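# Clear gap, clamp block to stop, extract dowel pin

## Task

If any loose item lies in the gap between the bench stop and the small wooden block, remove it. Then use the spring clamp to hold the block pressed flat against the stop, and draw the block's dowel pin completely out of its hole (twisting the pin is allowed and may help). At the end the block must still be clamped, lying flat on the bench board with its hole facing up, and the pin must be set down somewhere it stays put on its own. Release everything and move the gripper away. Anything that stays in place only because the robot is holding it does not count.

## Robot and tools

ROBOT. One six-joint arm (uf850) carrying a two-finger parallel gripper with a wrist camera. There is only one arm, so every pose row addresses this single gripper. Joints from base outward, ranges in rad: waist -6.283 to 6.283, shoulder -2.304 to 2.304, elbow -4.224 to 0.061, forearm roll -6.283 to 6.283, wrist pitch -2.164 to 2.164, wrist roll -6.283 to 6.283. Load limits (N m): waist 52.8, shoulder 52.8, elbow 44, forearm roll 23.7, wrist pitch 16.7, wrist roll 16.7; a held object's weight adds to them.

FRAMES. Everything is in the scene frame: origin on the table top straight below the arm base, +z up, +y to the left when facing along +x. The base itself may sit slightly tilted. In the gripper's own frame the fingers extend along +z and close along y. end_effector_position is the pinch point between the pads when closed, roughly 2 cm short of the fingertips; closing pushes the tips about 10 mm further along gripper +z. Orientation is a quaternion written w first.

ROW FORMAT. Every pose is one row of 8 plain numbers: x, y, z (metres, absolute position in the scene frame), qw, qx, qy, qz (absolute orientation in the scene frame), opening (-1 closed to +1 fully open, +1 = 0.084 m). These are places to go to, not offsets.

execute_actions(actions): actions is a list of actions; each action is a list of 1 to 15 rows; each row drives one control step of 1/30 s, and if fewer than 15 rows are given the last one is repeated to fill the 15 steps. An empty list only returns the current state and images. An action is rejected if its target lies more than 0.6 m from the gripper's position at that action's start along any gripper axis; if the first action fails this check, or any action is malformed, nothing in the call runs. Repeat the desired quaternion in every row rather than copying the reported one, which may have drifted. At each step the commanded pose is clipped to within 70 mm and 16 degrees of the measured pose, so distant targets take several actions; after an action the arm only reaches the last clipped pose. Position wins over orientation when both cannot be met; the elbow never locks fully straight.

move(target, speed, blocking): target is one row as above. The gripper follows a straight path lasting 0.5 to 10 s (cut off at 10 s), rotating the shorter way. speed is the path's top speed in m/s, 0.002 to 0.5, default 0.25; rotation is capped at twice that in rad/s. The opening is applied at the start. The path ignores obstacles, and the real gripper can lag, stray or exceed speed near full reach. Faster contact strikes harder, and aiming beyond a contact presses harder. The extra "move:" line reports the ending (done, off_target, moving, held, fault), the limits that acted (paced = pose clipped; held = some steps blocked, after which the arm may surge) and distance from target. With blocking=false the result comes after 0.5 s while motion continues; use wait(0) to poll, and call wait or stop before sending other moves or rows.

wait(seconds): 0 to 10; the arm holds its last command and a running move continues; returns early if the move ends. stop(): brakes a running move, needing room proportional to speed; fingers keep moving. zoom_image(camera, region): camera is "cam_low" or "cam_wrist"; region [x0, y0, x1, y1] in pixels of that camera's 672x504 image, top-left origin, at most 504 by 504. read_manual(section): only "licences"; no motion. finished_scene(scene): ends the given scene permanently after the last command is held, and reports success.

RESULTS. The state line gives gripper position (m), quaternion and velocities (m/s, rad/s) in the scene frame; printed position is less accurate at long reach. "Hand target" is the pose the controller currently steers toward. "pose unreachable" means the clearance check (which treats any mount under the base as arm) altered or blocked the command. grip_measured is the actual finger opening on the command scale. Joint positions follow URDF order; joint torques are total drive output with per-unit offset, scale and noise, nonzero even in free air. Action calls also list step positions, with HELD marking steps held back. MOTOR HOT appears from 65 °C; at 80 °C an OVER-TEMPERATURE FAULT engages the brakes until cooled. A TORQUE FAULT (joint contact torque at its load limit) stops the arm, backs that joint off slightly, holds 10 s and drops the rest of the call.

CAMERAS. cam_low is fixed near pos_world=[1.10044, 0.799865, 0.0958809], looking back toward the arm; cam_wrist rides on the gripper. Both are pinhole+radial, 672x504, with K and T_world_to_cam (world to camera, metres) supplied; actual poses may deviate by up to about 2.3 degrees and 9 mm.

GRIPPING. To hold, keep commanding an opening clearly below grip_measured; a bigger gap squeezes harder, up to about 24 N per pad on parts up to about 6 cm wide. Fast closing can overshoot that force. Returning the read grip_measured still grips lightly; wide parts may slip.

AVOID. Nothing may leave the table. Avoid drops, slips, slams, hard hits and heavy pushes. Held parts or loose items may occasionally get a brief external tug. Finish with the pin resting unaided, the block clamped, the fingers open and the gripper clear.

Each tool is called as name(argument=value, ...), one argument or row to a line, values as JSON.

## Session

I'll start by looking at the scene.

execute_actions(
  actions=[],
)

Scene clock: 0.00 s.
end_effector_position=(+0.0269, -0.5938, +0.1907) grip_measured=-1.00 end_effector_quat_wxyz=(-0.012, -0.473, +0.881, -0.016) end_effector_velocity=(-0.000, +0.000, +0.000) end_effector_angular_velocity=(+0.000, +0.000, -0.001)
Joint positions: [-1.514 -0.601 -1.166 -0.051 -0.503  0.69   0.   ]
Joint velocities: [ 0.     0.     0.    -0.    -0.     0.001 -0.   ]
Joint torques (N m, as the arm reports them, + toward a larger angle): no reading
Motor temperatures (°C, as the motors report them): [25 24 27 28 27 30]
Hand target: +0.027, -0.594, +0.191; -0.012, -0.473, +0.881, -0.016

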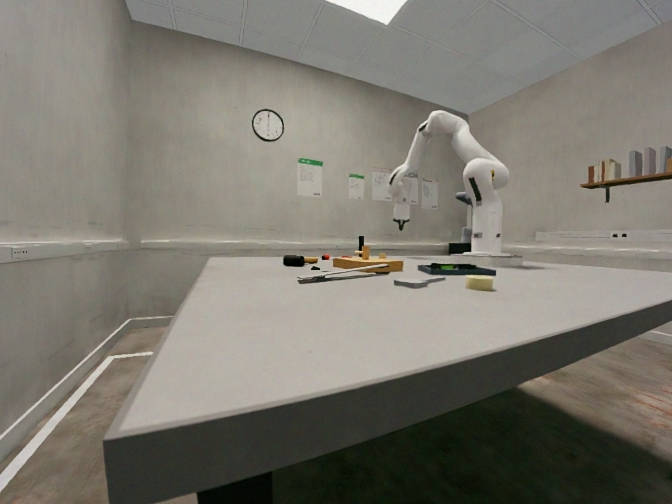

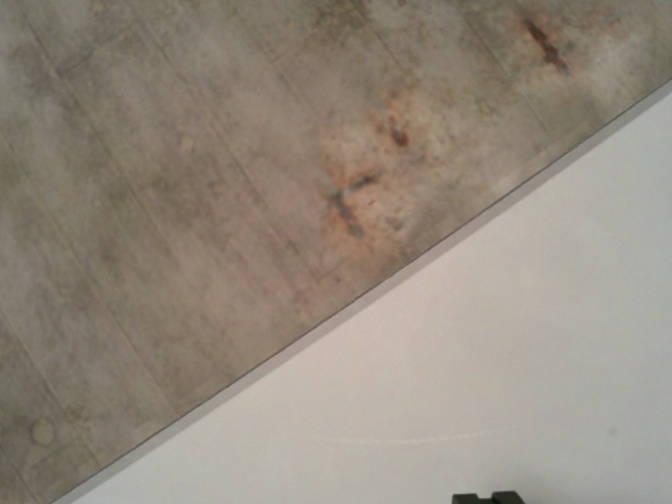

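zoom_image(
  camera="cam_low",
  region=[270, 220, 430, 300],
)

zoom_image(
  camera="cam_low",
  region=[380, 230, 540, 310],
)

Region (270, 220, 430, 300) of cam_low's 672x504 image, scaled by 3.150, with more detail than that image has.

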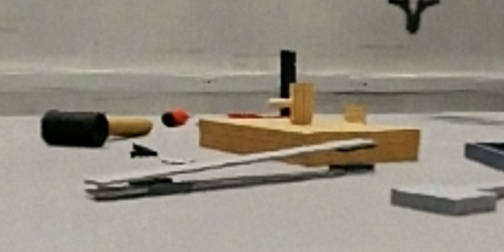

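Region (380, 230, 540, 310) of cam_low's 672x504 image, scaled by 3.150, with more detail than that image has.

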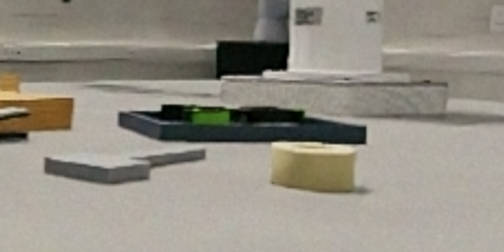

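move(
  target=[0.5, -0.03, 0.5, 0, 1, 0, 0, 1],
  speed=0.4,
)

action 0: the call puts the target (arm/x, arm/y, arm/z) 0.720 m from end_effector_position in the last result along the gripper's own x axis as it stood there; a target may be at most 0.6 m away along each of those axes, so nothing of the call was run and nothing moved. Command a nearer target, and go on from there in a later call.

move(
  target=[0.42, -0.18, 0.5, 0, 1, 0, 0, 1],
  speed=0.4,
)

Scene clock: 23.83 s.
end_effector_position=(+0.4200, -0.1788, +0.4998) grip_measured=+1.00 end_effector_quat_wxyz=(-0.001, +1.000, -0.001, +0.002) end_effector_velocity=(+0.002, +0.001, +0.001) end_effector_angular_velocity=(+0.000, -0.000, +0.007)
Joint positions: [-0.364 -0.028 -1.14  -0.028 -1.115 -0.348  0.084]
Joint velocities: [ 0.004 -0.003 -0.005  0.001 -0.003 -0.003 -0.   ]
Joint torques (N m, as the arm reports them, + toward a larger angle): [  3.81  24.49 -21.57   1.05   0.56   0.27]
Motor temperatures (°C, as the motors report them): [25 24 28 28 27 30]
Hand target: +0.420, -0.179, +0.500; -0.001, +1.000, -0.000, +0.002
Off the commanded pose: 0.001 m, 0 deg.
move: done
camera_calibration (this result's frames):
cam_wrist: T_world_to_cam=[[-0.0207845, -0.999782, -0.00216093, -0.133281], [-0.999386, 0.0208372, -0.0281677, 0.50996], [0.0282066, 0.00157415, -0.999601, 0.619091], [0, 0, 0, 1]] pos_world=[0.489414, -0.144852, 0.632921]

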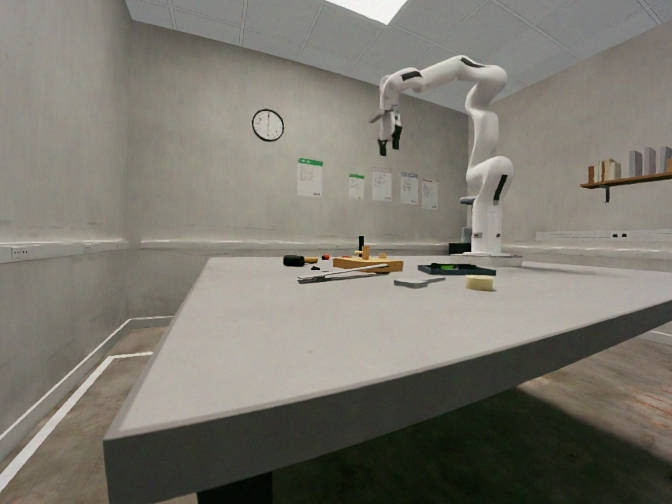

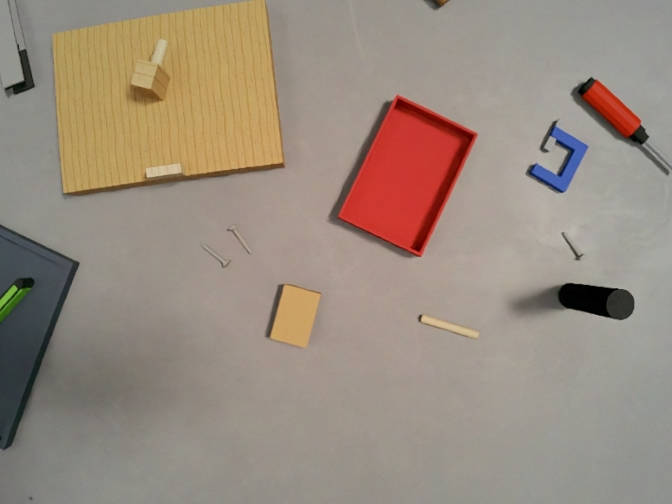

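move(
  target=[0.5, 0.08, 0.5, 0, 1, 0, 0, 1],
  speed=0.4,
)

Scene clock: 30.77 s.
end_effector_position=(+0.5002, +0.0797, +0.5002) grip_measured=+1.00 end_effector_quat_wxyz=(-0.001, +1.000, -0.000, +0.000) end_effector_velocity=(+0.001, +0.002, -0.000) end_effector_angular_velocity=(-0.001, +0.001, +0.001)
Joint positions: [ 0.183 -0.183 -1.294 -0.021 -1.129  0.195  0.084]
Joint velocities: [ 0.003 -0.004 -0.004 -0.    -0.001  0.003 -0.   ]
Joint torques (N m, as the arm reports them, + toward a larger angle): [  5.23  31.59 -21.76   1.2    0.38   0.3 ]
Motor temperatures (°C, as the motors report them): [25 24 28 28 27 30]
Hand target: +0.500, +0.080, +0.500; -0.001, +1.000, +0.000, +0.000
Off the commanded pose: 0.000 m, 0 deg.
move: done; limits=paced
camera_calibration (this result's frames):
cam_wrist: T_world_to_cam=[[-0.0196576, -0.999803, -0.00263454, 0.126522], [-0.999485, 0.0197181, -0.025319, 0.583428], [0.025366, 0.00213547, -0.999676, 0.618312], [0, 0, 0, 1]] pos_world=[0.569931, 0.113673, 0.633217]

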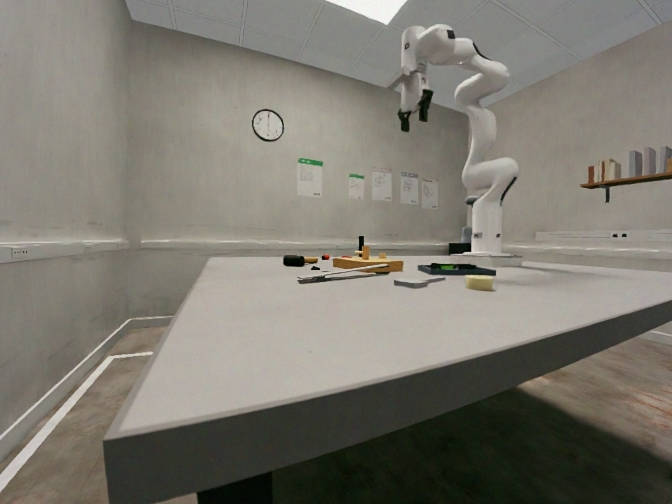

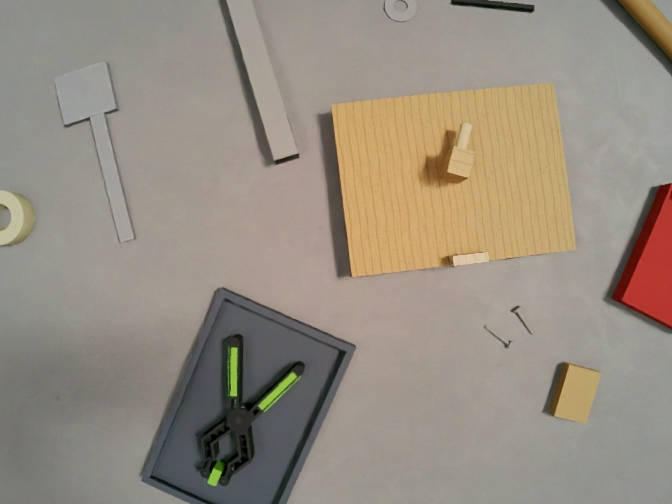

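zoom_image(
  camera="cam_wrist",
  region=[130, 280, 360, 504],
)

zoom_image(
  camera="cam_wrist",
  region=[390, 100, 560, 280],
)

zoom_image(
  camera="cam_low",
  region=[330, 235, 410, 280],
)

Region (130, 280, 360, 504) of cam_wrist's 672x504 image, scaled by 2.191, with more detail than that image has; it fills the top 491 rows of this view, and the rest is white.

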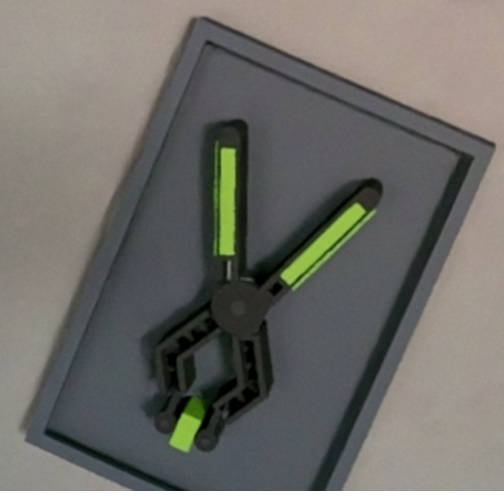

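Region (390, 100, 560, 280) of cam_wrist's 672x504 image, scaled by 2.800, with more detail than that image has.

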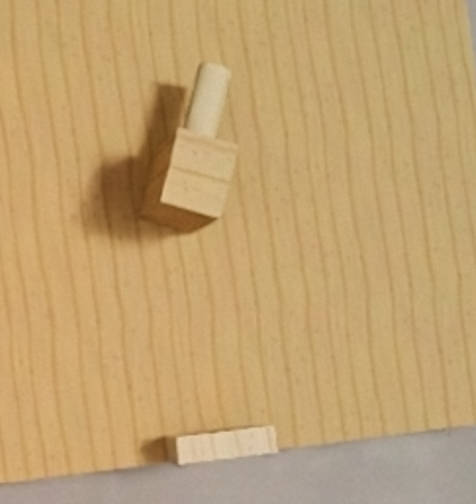

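Region (330, 235, 410, 280) of cam_low's 672x504 image, scaled by 6.300, with more detail than that image has; it fills the top 284 rows of this view, and the rest is white.

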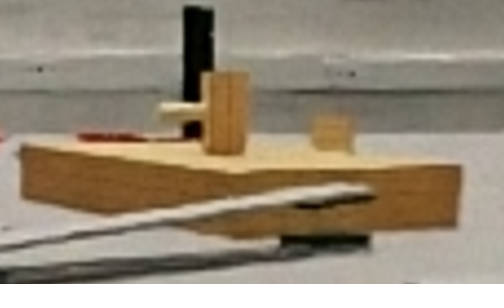

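move(
  target=[0.55, -0.03, 0.22, 0, 1, 0, 0, 1],
  speed=0.4,
)

Scene clock: 104.43 s.
end_effector_position=(+0.5516, -0.0299, +0.2201) grip_measured=+1.00 end_effector_quat_wxyz=(+0.000, +1.000, +0.000, +0.000) end_effector_velocity=(+0.000, -0.001, -0.002) end_effector_angular_velocity=(-0.000, +0.002, +0.003)
Joint positions: [-0.038 -0.553 -1.113 -0.047 -0.574  0.004  0.084]
Joint velocities: [-0.001 -0.005 -0.002 -0.     0.002 -0.004 -0.   ]
Joint torques (N m, as the arm reports them, + toward a larger angle): [  5.28  36.73 -17.96   0.88   0.57   0.47]
Motor temperatures (°C, as the motors report them): [25 24 28 28 27 30]
Hand target: +0.552, -0.030, +0.220; +0.000, +1.000, +0.000, -0.000
Off the commanded pose: 0.002 m, 0 deg.
move: done; limits=paced
camera_calibration (this result's frames):
cam_wrist: T_world_to_cam=[[-0.0191029, -0.999818, 0.000186824, 0.0162248], [-0.999512, 0.0190924, -0.0247212, 0.62978], [0.0247132, -0.000658979, -0.999694, 0.337526], [0, 0, 0, 1]] pos_world=[0.621441, 0.00442024, 0.352989]

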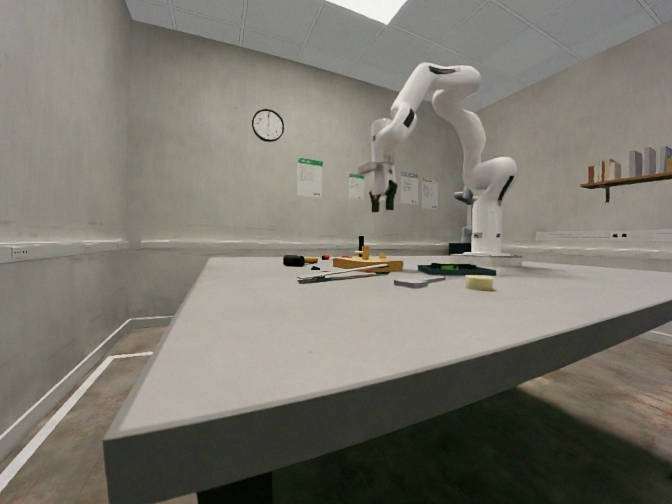

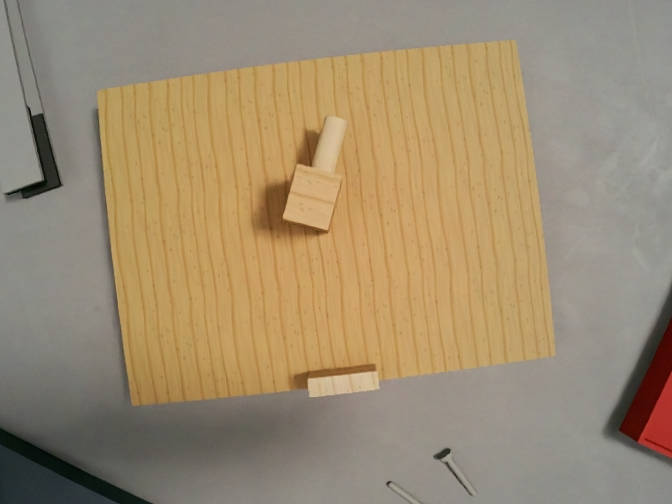

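zoom_image(
  camera="cam_wrist",
  region=[250, 100, 400, 250],
)

zoom_image(
  camera="cam_wrist",
  region=[270, 320, 420, 420],
)

Region (250, 100, 400, 250) of cam_wrist's 672x504 image, scaled by 3.360, with more detail than that image has.

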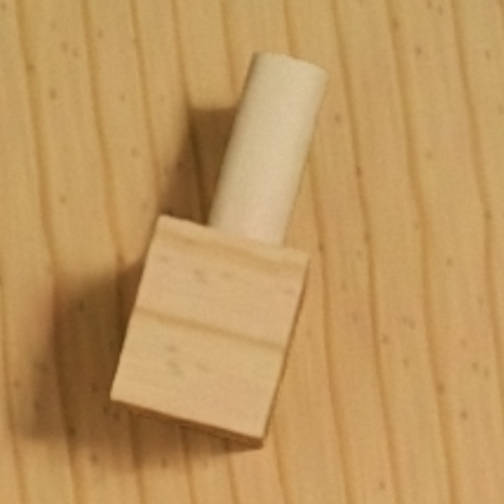

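Region (270, 320, 420, 420) of cam_wrist's 672x504 image, scaled by 3.360, with more detail than that image has.

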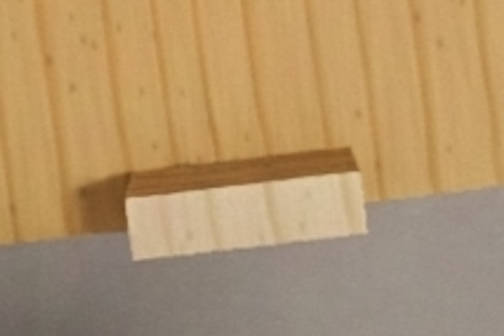

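move(
  target=[0.661, 0.0075, 0.125, -0.04055, 0.94501, -0.12861, -0.29796, 0.1],
  speed=0.3,
)

Scene clock: 153.87 s.
end_effector_position=(+0.6608, +0.0073, +0.1257) grip_measured=+0.09 end_effector_quat_wxyz=(-0.040, +0.945, -0.129, -0.297) end_effector_velocity=(+0.002, +0.000, -0.001) end_effector_angular_velocity=(+0.002, +0.015, +0.001)
Joint positions: [-0.032 -1.367 -2.212  0.117 -1.454  0.2    0.048]
Joint velocities: [ 0.    -0.024 -0.04   0.    -0.03   0.002  0.   ]
Joint torques (N m, as the arm reports them, + toward a larger angle): [  4.73  59.23 -19.7    0.96  -0.55   0.27]
Motor temperatures (°C, as the motors report them): [25 24 28 28 27 30]
Hand target: +0.661, +0.007, +0.125; -0.040, +0.945, -0.129, -0.298
Off the commanded pose: 0.001 m, 0 deg.
move: done
camera_calibration (this result's frames):
cam_wrist: T_world_to_cam=[[-0.282309, -0.959249, 0.0119378, 0.227745], [-0.798182, 0.241773, 0.551771, 0.528708], [-0.532172, 0.146242, -0.83391, 0.586477], [0, 0, 0, 1]] pos_world=[0.798406, 0.00486943, 0.194624]

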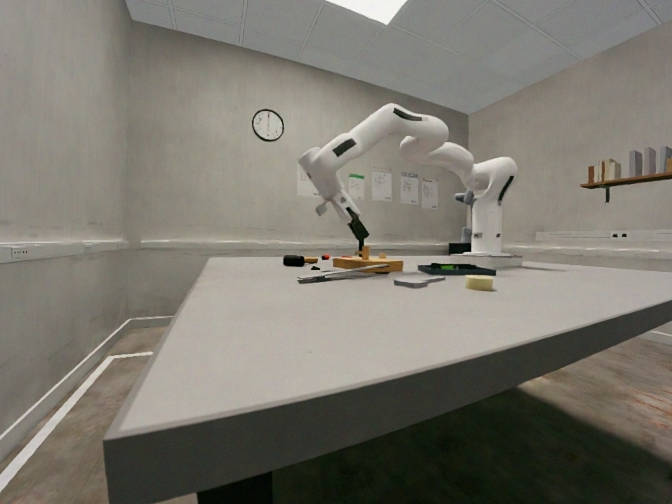

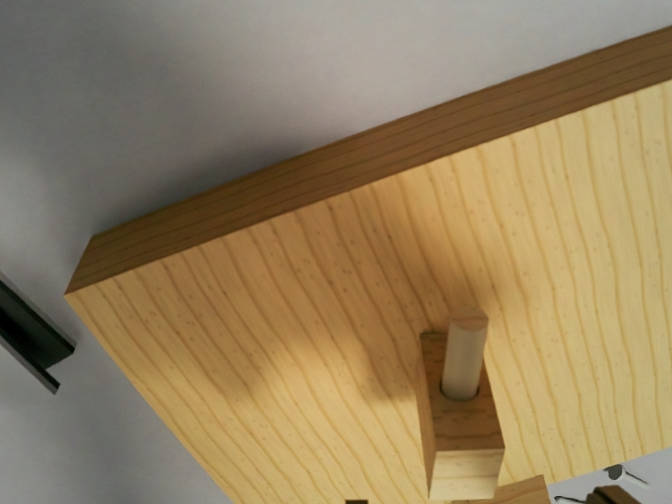

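zoom_image(
  camera="cam_low",
  region=[330, 210, 410, 280],
)

Region (330, 210, 410, 280) of cam_low's 672x504 image, scaled by 6.300, with more detail than that image has; it fills the top 441 rows of this view, and the rest is white.

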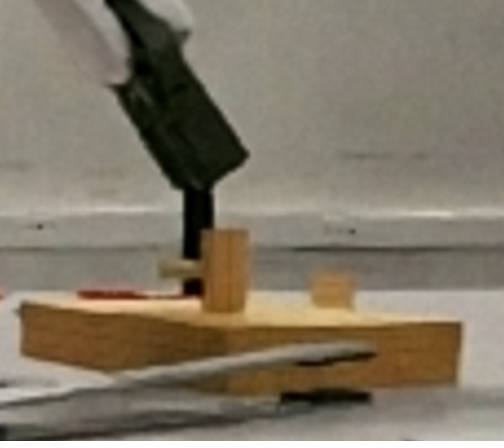

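move(
  target=[0.6613, 0.009, 0.073, -0.04055, 0.94501, -0.12861, -0.29796, 0.1],
  speed=0.12,
)

zoom_image(
  camera="cam_low",
  region=[330, 210, 410, 280],
)

Scene clock: 171.47 s.
end_effector_position=(+0.6616, +0.0090, +0.0734) grip_measured=+0.09 end_effector_quat_wxyz=(-0.041, +0.945, -0.129, -0.298) end_effector_velocity=(+0.000, +0.000, -0.003) end_effector_angular_velocity=(-0.001, +0.001, -0.001)
Joint positions: [-0.032 -1.468 -2.28   0.119 -1.423  0.196  0.048]
Joint velocities: [ 0.    -0.008 -0.008 -0.    -0.001  0.001  0.   ]
Joint torques (N m, as the arm reports them, + toward a larger angle): [  6.11  58.59 -20.19   1.58  -0.82   0.29]
Motor temperatures (°C, as the motors report them): [25 25 28 28 27 30]
Hand target: +0.662, +0.009, +0.073; -0.041, +0.945, -0.129, -0.298
Off the commanded pose: 0.000 m, 0 deg.
move: done
camera_calibration (this result's frames):
cam_wrist: T_world_to_cam=[[-0.282867, -0.959099, 0.0107625, 0.230628], [-0.797496, 0.24141, 0.552921, 0.557278], [-0.532904, 0.14782, -0.833164, 0.543492], [0, 0, 0, 1]] pos_world=[0.799293, 0.00632333, 0.142206]

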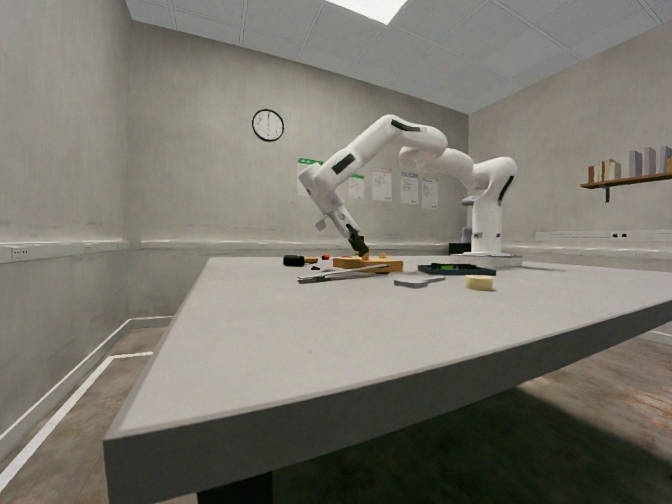

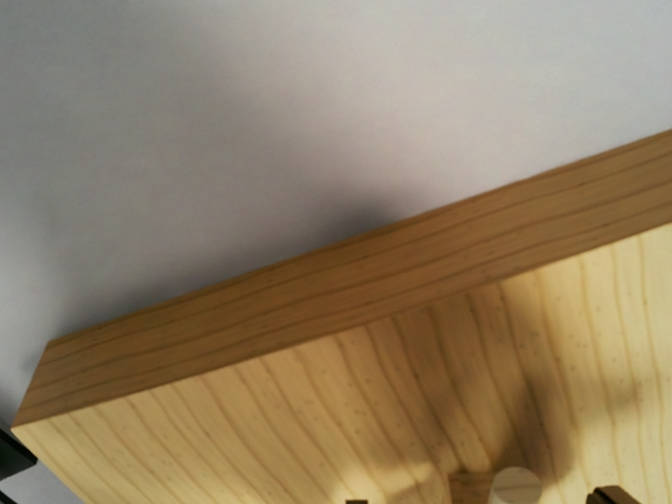

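Region (330, 210, 410, 280) of cam_low's 672x504 image, scaled by 6.300, with more detail than that image has; it fills the top 441 rows of this view, and the rest is white.

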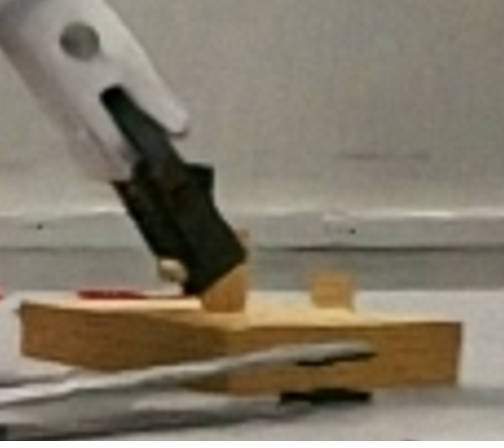

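execute_actions(
  actions=[
    [[0.6613,0.009,0.073,-0.04055,0.94501,-0.12861,-0.29796,-0.1],[0.6613,0.009,0.073,-0.04055,0.94501,-0.12861,-0.29796,-0.2],[0.6613,0.009,0.073,-0.04055,0.94501,-0.12861,-0.29796,-0.3],[0.6613,0.009,0.073,-0.04055,0.94501,-0.12861,-0.29796,-0.35],[0.6613,0.009,0.073,-0.04055,0.94501,-0.12861,-0.29796,-0.4],[0.6613,0.009,0.073,-0.04055,0.94501,-0.12861,-0.29796,-0.44],[0.6613,0.009,0.073,-0.04055,0.94501,-0.12861,-0.29796,-0.48],[0.6613,0.009,0.073,-0.04055,0.94501,-0.12861,-0.29796,-0.52],[0.6613,0.009,0.073,-0.04055,0.94501,-0.12861,-0.29796,-0.55],[0.6613,0.009,0.073,-0.04055,0.94501,-0.12861,-0.29796,-0.58],[0.6613,0.009,0.073,-0.04055,0.94501,-0.12861,-0.29796,-0.61],[0.6613,0.009,0.073,-0.04055,0.94501,-0.12861,-0.29796,-0.65],[0.6613,0.009,0.073,-0.04055,0.94501,-0.12861,-0.29796,-0.7],[0.6613,0.009,0.073,-0.04055,0.94501,-0.12861,-0.29796,-0.75],[0.6613,0.009,0.073,-0.04055,0.94501,-0.12861,-0.29796,-0.8]],
  ],
)

zoom_image(
  camera="cam_low",
  region=[330, 210, 410, 280],
)

Scene clock: 183.13 s.
end_effector_position=(+0.6613, +0.0090, +0.0730) grip_measured=-0.60 end_effector_quat_wxyz=(-0.041, +0.945, -0.129, -0.298) end_effector_velocity=(-0.000, -0.000, -0.000) end_effector_angular_velocity=(-0.001, -0.000, -0.001)
Joint positions: [-0.032 -1.468 -2.279  0.119 -1.422  0.196  0.018]
Joint velocities: [-0.    -0.     0.    -0.     0.001  0.001  0.   ]
Joint torques (N m, as the arm reports them, + toward a larger angle): [  5.    57.99 -19.06   0.98  -0.5    0.21]
Motor temperatures (°C, as the motors report them): [25 25 28 28 27 30]
Hand target: +0.661, +0.009, +0.073; -0.041, +0.945, -0.129, -0.298
Off the commanded pose: 0.000 m, 0 deg.
Step readings (end_effector_position):
0: (+0.6615, +0.0090, +0.0730)
1: (+0.6615, +0.0090, +0.0730)
2: (+0.6615, +0.0090, +0.0730)
4: (+0.6614, +0.0090, +0.0730)
8: (+0.6613, +0.0090, +0.0730)
15: end_effector_position above
camera_calibration (this result's frames):
cam_wrist: T_world_to_cam=[[-0.282871, -0.959096, 0.0108838, 0.230559], [-0.797294, 0.241428, 0.553204, 0.557117], [-0.533204, 0.147808, -0.832975, 0.5432], [0, 0, 0, 1]] pos_world=[0.799041, 0.00633551, 0.141763]

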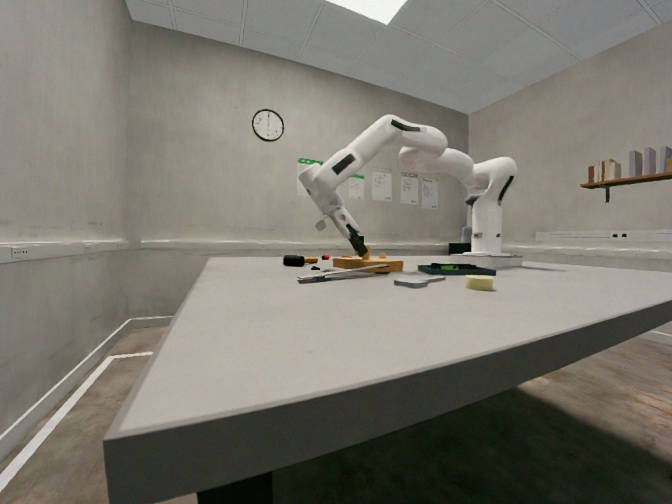

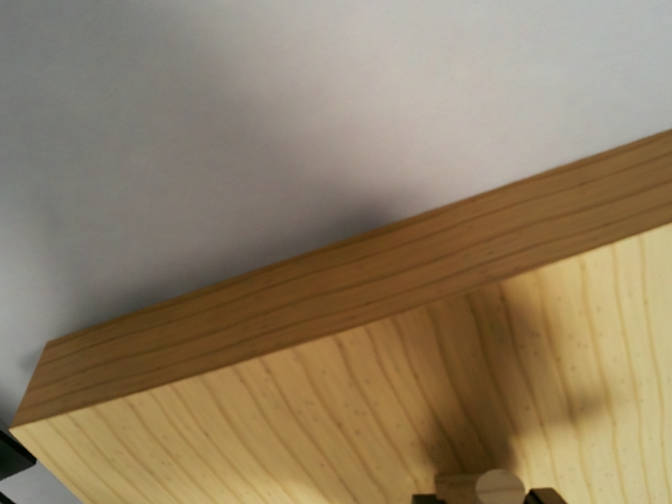

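Region (330, 210, 410, 280) of cam_low's 672x504 image, scaled by 6.300, with more detail than that image has; it fills the top 441 rows of this view, and the rest is white.

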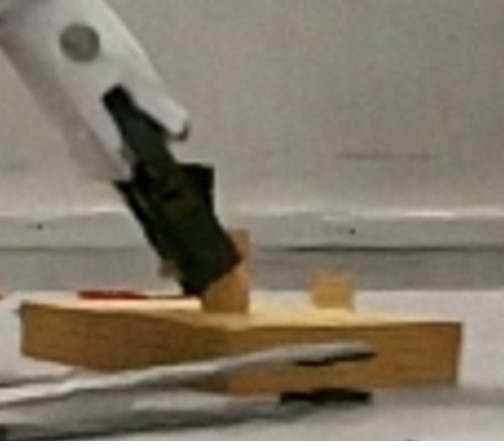

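move(
  target=[0.655, 0.009, 0.11, -0.04055, 0.94501, -0.12861, -0.29796, -0.8],
  speed=0.15,
)

move(
  target=[0.6012, -0.0112, 0.1, -0.34206, 0.59582, 0.6571, 0.31017, -0.8],
  speed=0.5,
)

zoom_image(
  camera="cam_low",
  region=[330, 210, 410, 280],
)

Scene clock: 215.17 s.
end_effector_position=(+0.6548, +0.0090, +0.1096) grip_measured=-0.60 end_effector_quat_wxyz=(-0.041, +0.945, -0.129, -0.298) end_effector_velocity=(-0.000, +0.000, +0.003) end_effector_angular_velocity=(-0.001, -0.001, -0.001)
Joint positions: [-0.031 -1.371 -2.181  0.119 -1.421  0.196  0.018]
Joint velocities: [ 0.     0.007  0.007 -0.     0.001  0.001 -0.   ]
Joint torques (N m, as the arm reports them, + toward a larger angle): [  6.67  57.42 -19.05   0.19  -0.76   0.23]
Motor temperatures (°C, as the motors report them): [25 25 28 28 27 30]
Hand target: +0.655, +0.009, +0.110; -0.041, +0.945, -0.129, -0.298
Off the commanded pose: 0.000 m, 0 deg.
move: done
camera_calibration (this result's frames):
cam_wrist: T_world_to_cam=[[-0.282852, -0.959101, 0.010967, 0.228325], [-0.797115, 0.241409, 0.55347, 0.531567], [-0.533481, 0.147808, -0.832797, 0.570397], [0, 0, 0, 1]] pos_world=[0.792598, 0.00635236, 0.178315]

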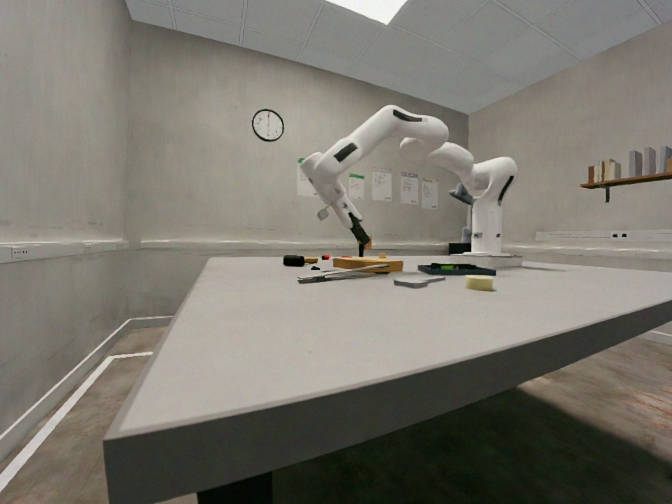

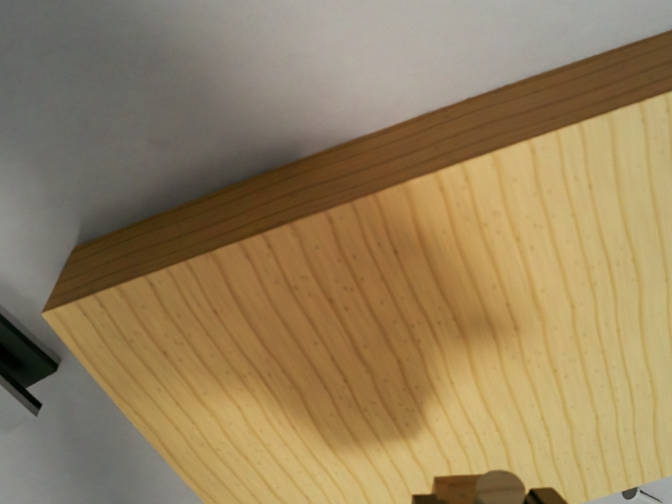

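Scene clock: 218.17 s.
end_effector_position=(+0.6015, -0.0114, +0.0997) grip_measured=-0.60 end_effector_quat_wxyz=(-0.343, +0.595, +0.657, +0.310) end_effector_velocity=(-0.000, -0.000, -0.001) end_effector_angular_velocity=(+0.006, -0.004, +0.005)
Joint positions: [-0.322 -1.138 -1.536  0.936 -1.144 -2.722  0.018]
Joint velocities: [-0.001 -0.004 -0.003  0.001 -0.005 -0.008  0.   ]
Joint torques (N m, as the arm reports them, + toward a larger angle): [  5.11  52.07 -16.34   0.55  -1.08   0.26]
Motor temperatures (°C, as the motors report them): [25 25 28 28 27 30]
Hand target: +0.601, -0.011, +0.100; -0.343, +0.595, +0.657, +0.310
Off the commanded pose: 0.000 m, 0 deg.
move: done
camera_calibration (this result's frames):
cam_wrist: T_world_to_cam=[[0.995995, 0.0877843, -0.0169402, -0.560775], [0.0344242, -0.551422, -0.833516, 0.128517], [-0.0825108, 0.829595, -0.552235, 0.245262], [0, 0, 0, 1]] pos_world=[0.574342, -0.0833741, 0.233064]

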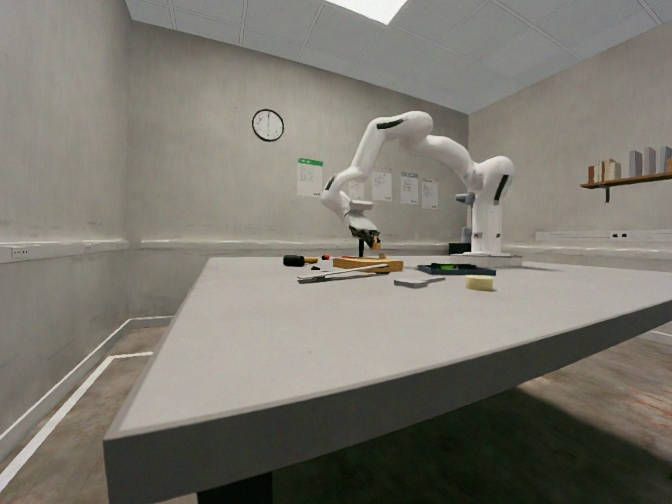

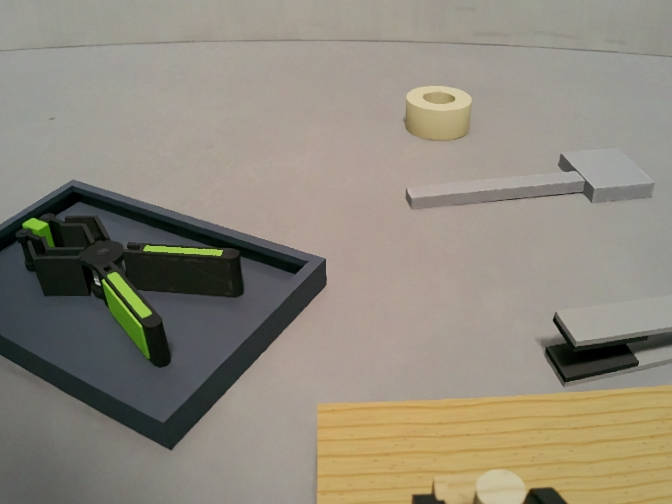

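Region (330, 210, 410, 280) of cam_low's 672x504 image, scaled by 6.300, with more detail than that image has; it fills the top 441 rows of this view, and the rest is white.

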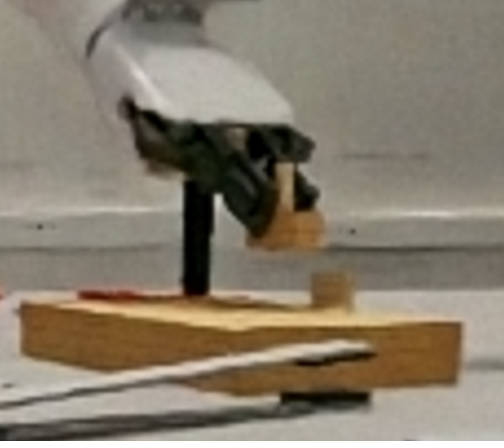

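move(
  target=[0.6012, -0.0112, 0.069, -0.34206, 0.59582, 0.6571, 0.31017, -0.8],
  speed=0.08,
)

zoom_image(
  camera="cam_low",
  region=[355, 235, 400, 270],
)

Scene clock: 226.33 s.
end_effector_position=(+0.6014, -0.0113, +0.0693) grip_measured=-0.60 end_effector_quat_wxyz=(-0.342, +0.596, +0.657, +0.310) end_effector_velocity=(-0.000, -0.000, -0.002) end_effector_angular_velocity=(-0.000, -0.000, +0.000)
Joint positions: [-0.323 -1.198 -1.567  0.947 -1.125 -2.749  0.018]
Joint velocities: [-0.    -0.004 -0.003  0.     0.001 -0.002 -0.   ]
Joint torques (N m, as the arm reports them, + toward a larger angle): [  6.14  51.47 -14.77   0.61  -1.14   0.24]
Motor temperatures (°C, as the motors report them): [25 25 28 28 27 30]
Hand target: +0.601, -0.011, +0.069; -0.342, +0.596, +0.657, +0.310
Off the commanded pose: 0.000 m, 0 deg.
move: done
camera_calibration (this result's frames):
cam_wrist: T_world_to_cam=[[0.996106, 0.0866905, -0.016057, -0.561305], [0.0346562, -0.552469, -0.832813, 0.103042], [-0.0810679, 0.829013, -0.553322, 0.227505], [0, 0, 0, 1]] pos_world=[0.573991, -0.0830175, 0.202685]

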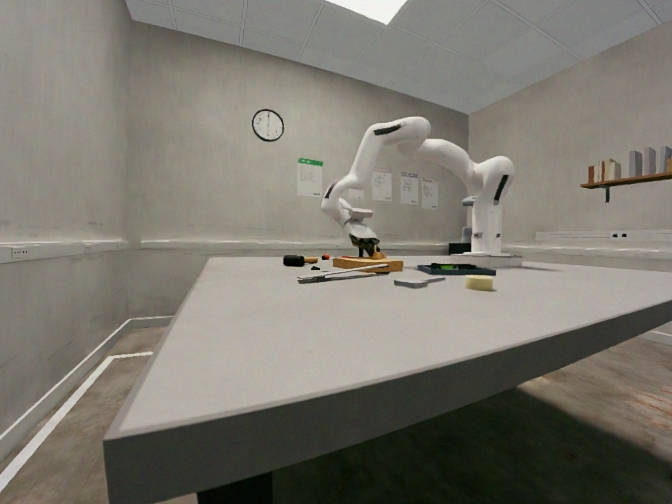

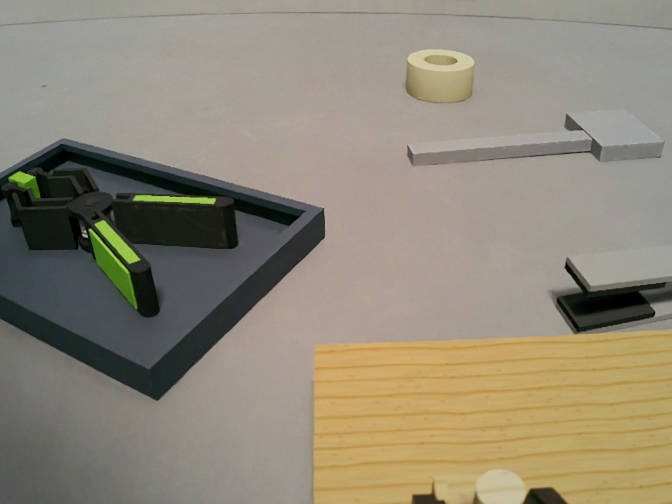

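Region (355, 235, 400, 270) of cam_low's 672x504 image, scaled by 11.200, with more detail than that image has.

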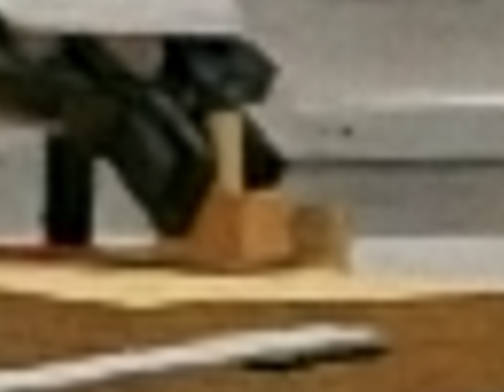

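execute_actions(
  actions=[
    [[0.6012,-0.0112,0.0685,-0.34206,0.59582,0.6571,0.31017,-0.8],[0.6012,-0.0112,0.068,-0.34206,0.59582,0.6571,0.31017,-0.8],[0.6012,-0.0112,0.0675,-0.34206,0.59582,0.6571,0.31017,-0.8],[0.6012,-0.0112,0.067,-0.34206,0.59582,0.6571,0.31017,-0.8],[0.6012,-0.0112,0.0666,-0.34206,0.59582,0.6571,0.31017,-0.8],[0.6012,-0.0112,0.0663,-0.34206,0.59582,0.6571,0.31017,-0.8],[0.6012,-0.0112,0.066,-0.34206,0.59582,0.6571,0.31017,-0.8]],
  ],
)

zoom_image(
  camera="cam_low",
  region=[355, 235, 400, 270],
)

Scene clock: 236.47 s.
end_effector_position=(+0.6012, -0.0112, +0.0661) grip_measured=-0.60 end_effector_quat_wxyz=(-0.342, +0.596, +0.657, +0.310) end_effector_velocity=(+0.000, +0.000, -0.001) end_effector_angular_velocity=(+0.000, -0.001, +0.001)
Joint positions: [-0.323 -1.204 -1.57   0.948 -1.124 -2.751  0.018]
Joint velocities: [ 0.    -0.002 -0.001  0.     0.    -0.001 -0.   ]
Joint torques (N m, as the arm reports them, + toward a larger angle): [  5.75  51.6  -14.73   0.48  -1.14   0.2 ]
Motor temperatures (°C, as the motors report them): [25 25 28 28 27 30]
Hand target: +0.601, -0.011, +0.066; -0.342, +0.596, +0.657, +0.310
Off the commanded pose: 0.000 m, 0 deg.
Step readings (end_effector_position):
0: (+0.6013, -0.0112, +0.0690)
1: (+0.6013, -0.0112, +0.0690)
2: (+0.6013, -0.0112, +0.0689)
4: (+0.6013, -0.0112, +0.0685)
8: (+0.6012, -0.0112, +0.0670)
15: end_effector_position above
camera_calibration (this result's frames):
cam_wrist: T_world_to_cam=[[0.9961, 0.0867183, -0.0162559, -0.561168], [0.0345069, -0.552483, -0.832809, 0.10053], [-0.0812009, 0.829001, -0.553321, 0.225779], [0, 0, 0, 1]] pos_world=[0.573844, -0.0829664, 0.199528]

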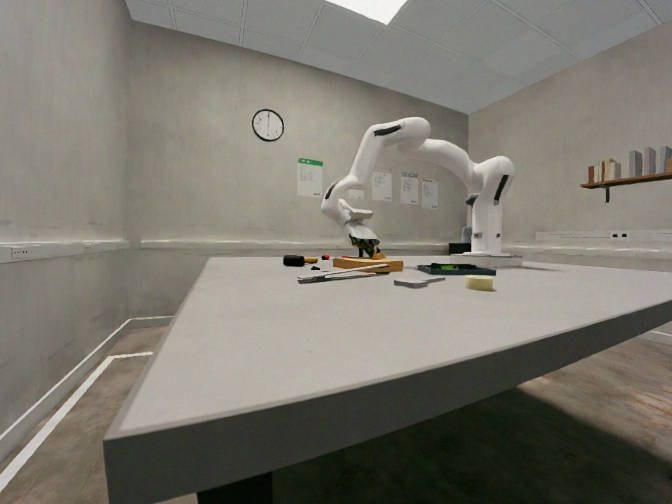

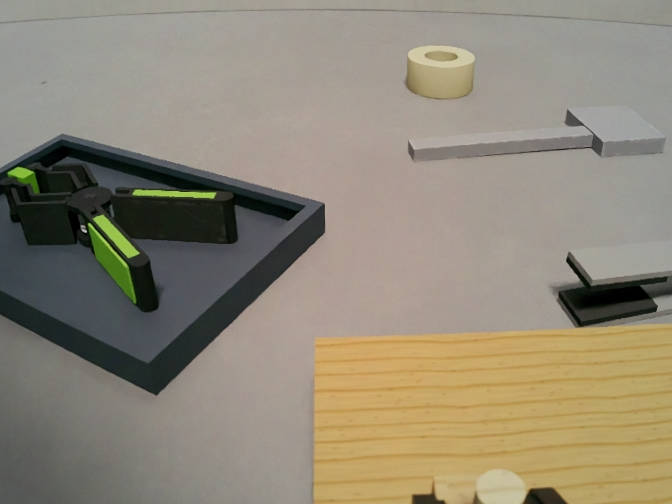

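Region (355, 235, 400, 270) of cam_low's 672x504 image, scaled by 11.200, with more detail than that image has.

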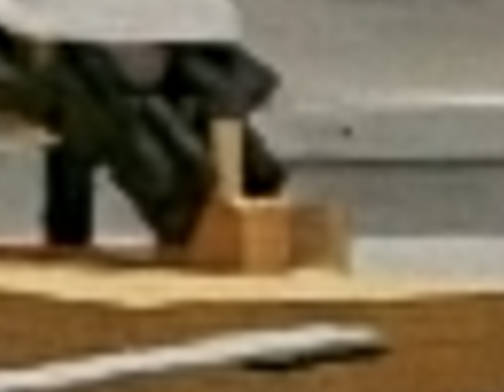

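execute_actions(
  actions=[
    [[0.6012,-0.0112,0.066,-0.34206,0.59582,0.6571,0.31017,-0.6],[0.6012,-0.0112,0.066,-0.34206,0.59582,0.6571,0.31017,-0.55],[0.6012,-0.0112,0.066,-0.34206,0.59582,0.6571,0.31017,-0.5],[0.6012,-0.0112,0.066,-0.34206,0.59582,0.6571,0.31017,-0.45],[0.6012,-0.0112,0.066,-0.34206,0.59582,0.6571,0.31017,-0.42],[0.6012,-0.0112,0.066,-0.34206,0.59582,0.6571,0.31017,-0.42],[0.6012,-0.0112,0.066,-0.34206,0.59582,0.6571,0.31017,-0.42],[0.6012,-0.0112,0.068,-0.34206,0.59582,0.6571,0.31017,-0.42],[0.6012,-0.0112,0.071,-0.34206,0.59582,0.6571,0.31017,-0.42],[0.6012,-0.0112,0.075,-0.34206,0.59582,0.6571,0.31017,-0.42],[0.6012,-0.0112,0.079,-0.34206,0.59582,0.6571,0.31017,-0.42],[0.6012,-0.0112,0.083,-0.34206,0.59582,0.6571,0.31017,-0.42],[0.6012,-0.0112,0.087,-0.34206,0.59582,0.6571,0.31017,-0.42],[0.6012,-0.0112,0.091,-0.34206,0.59582,0.6571,0.31017,-0.42],[0.6012,-0.0112,0.095,-0.34206,0.59582,0.6571,0.31017,-0.42]],
  ],
)

move(
  target=[0.59, -0.04, 0.13, 0, 0.67172, 0.7408, 0, 1],
  speed=0.5,
)

Scene clock: 258.57 s.
end_effector_position=(+0.6012, -0.0112, +0.0797) grip_measured=-0.44 end_effector_quat_wxyz=(-0.342, +0.596, +0.657, +0.310) end_effector_velocity=(+0.003, -0.000, +0.103) end_effector_angular_velocity=(-0.001, -0.007, +0.001)
Joint positions: [-0.323 -1.176 -1.554  0.944 -1.131 -2.74   0.025]
Joint velocities: [ 0.005  0.206  0.108 -0.031 -0.053  0.082  0.   ]
Joint torques (N m, as the arm reports them, + toward a larger angle): [  5.35  53.56 -15.98   1.6   -1.08   0.33]
Motor temperatures (°C, as the motors report them): [25 25 28 28 27 30]
Hand target: +0.601, -0.011, +0.095; -0.342, +0.596, +0.657, +0.310
Off the commanded pose: 0.015 m, 0 deg.
Step readings (end_effector_position):
0: (+0.6012, -0.0112, +0.0660)
1: (+0.6012, -0.0112, +0.0660)
2: (+0.6012, -0.0112, +0.0660)
4: (+0.6012, -0.0112, +0.0660)
8: (+0.6012, -0.0112, +0.0660)
15: end_effector_position above
camera_calibration (this result's frames):
cam_wrist: T_world_to_cam=[[0.99609, 0.0868276, -0.0162963, -0.560942], [0.0345262, -0.552402, -0.832862, 0.11185], [-0.0813176, 0.829043, -0.55324, 0.233311], [0, 0, 0, 1]] pos_world=[0.573859, -0.0829336, 0.213091]

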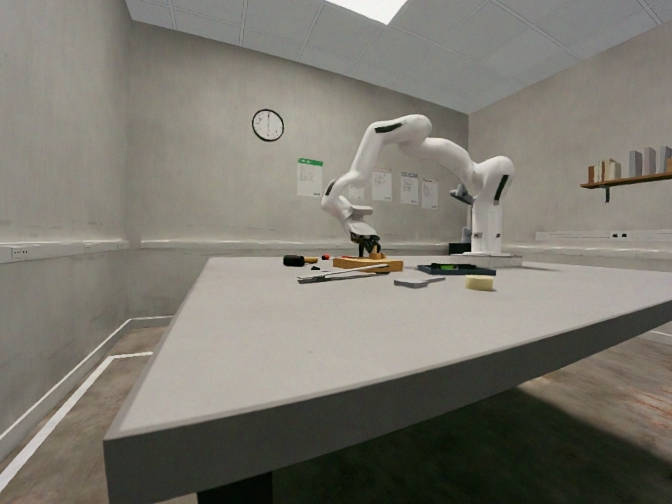

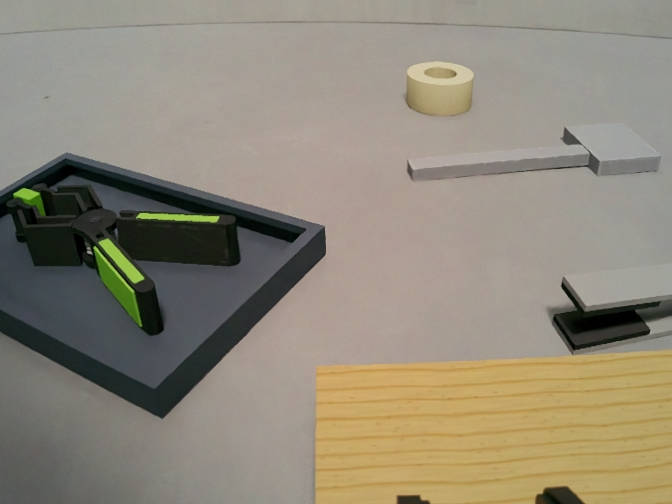

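Scene clock: 260.43 s.
end_effector_position=(+0.5901, -0.0397, +0.1300) grip_measured=+1.00 end_effector_quat_wxyz=(+0.000, +0.672, +0.740, +0.001) end_effector_velocity=(-0.000, +0.000, +0.000) end_effector_angular_velocity=(-0.013, +0.006, -0.003)
Joint positions: [-0.057 -0.779 -1.233 -0.053 -0.466 -1.672  0.084]
Joint velocities: [ 0.006 -0.002 -0.003 -0.028 -0.007  0.034 -0.   ]
Joint torques (N m, as the arm reports them, + toward a larger angle): [  4.86  45.53 -16.55   0.9    0.35   0.66]
Motor temperatures (°C, as the motors report them): [25 25 28 28 27 30]
Hand target: +0.590, -0.040, +0.130; +0.000, +0.672, +0.740, +0.000
Off the commanded pose: 0.000 m, 0 deg.
move: done
camera_calibration (this result's frames):
cam_wrist: T_world_to_cam=[[0.997104, 0.0760449, 0.000936243, -0.549806], [0.0760442, -0.996785, -0.025256, -0.00875975], [-0.000987359, 0.0252541, -0.999681, 0.262647], [0, 0, 0, 1]] pos_world=[0.549139, 0.0264454, 0.262857]

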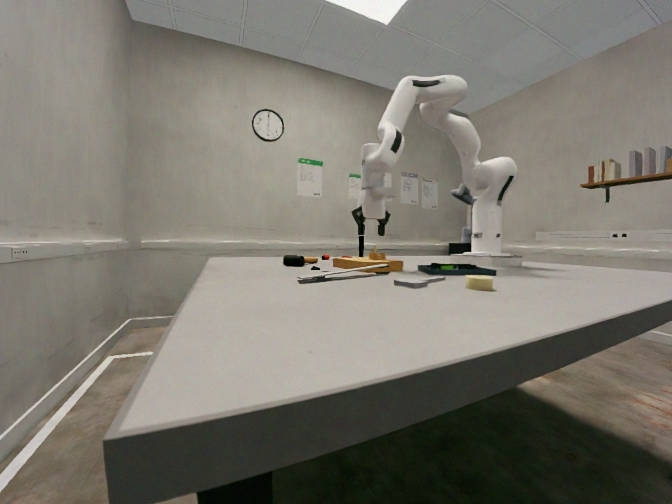

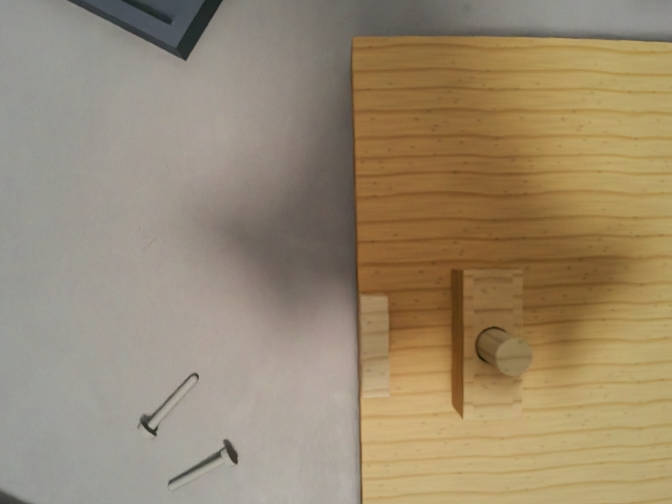

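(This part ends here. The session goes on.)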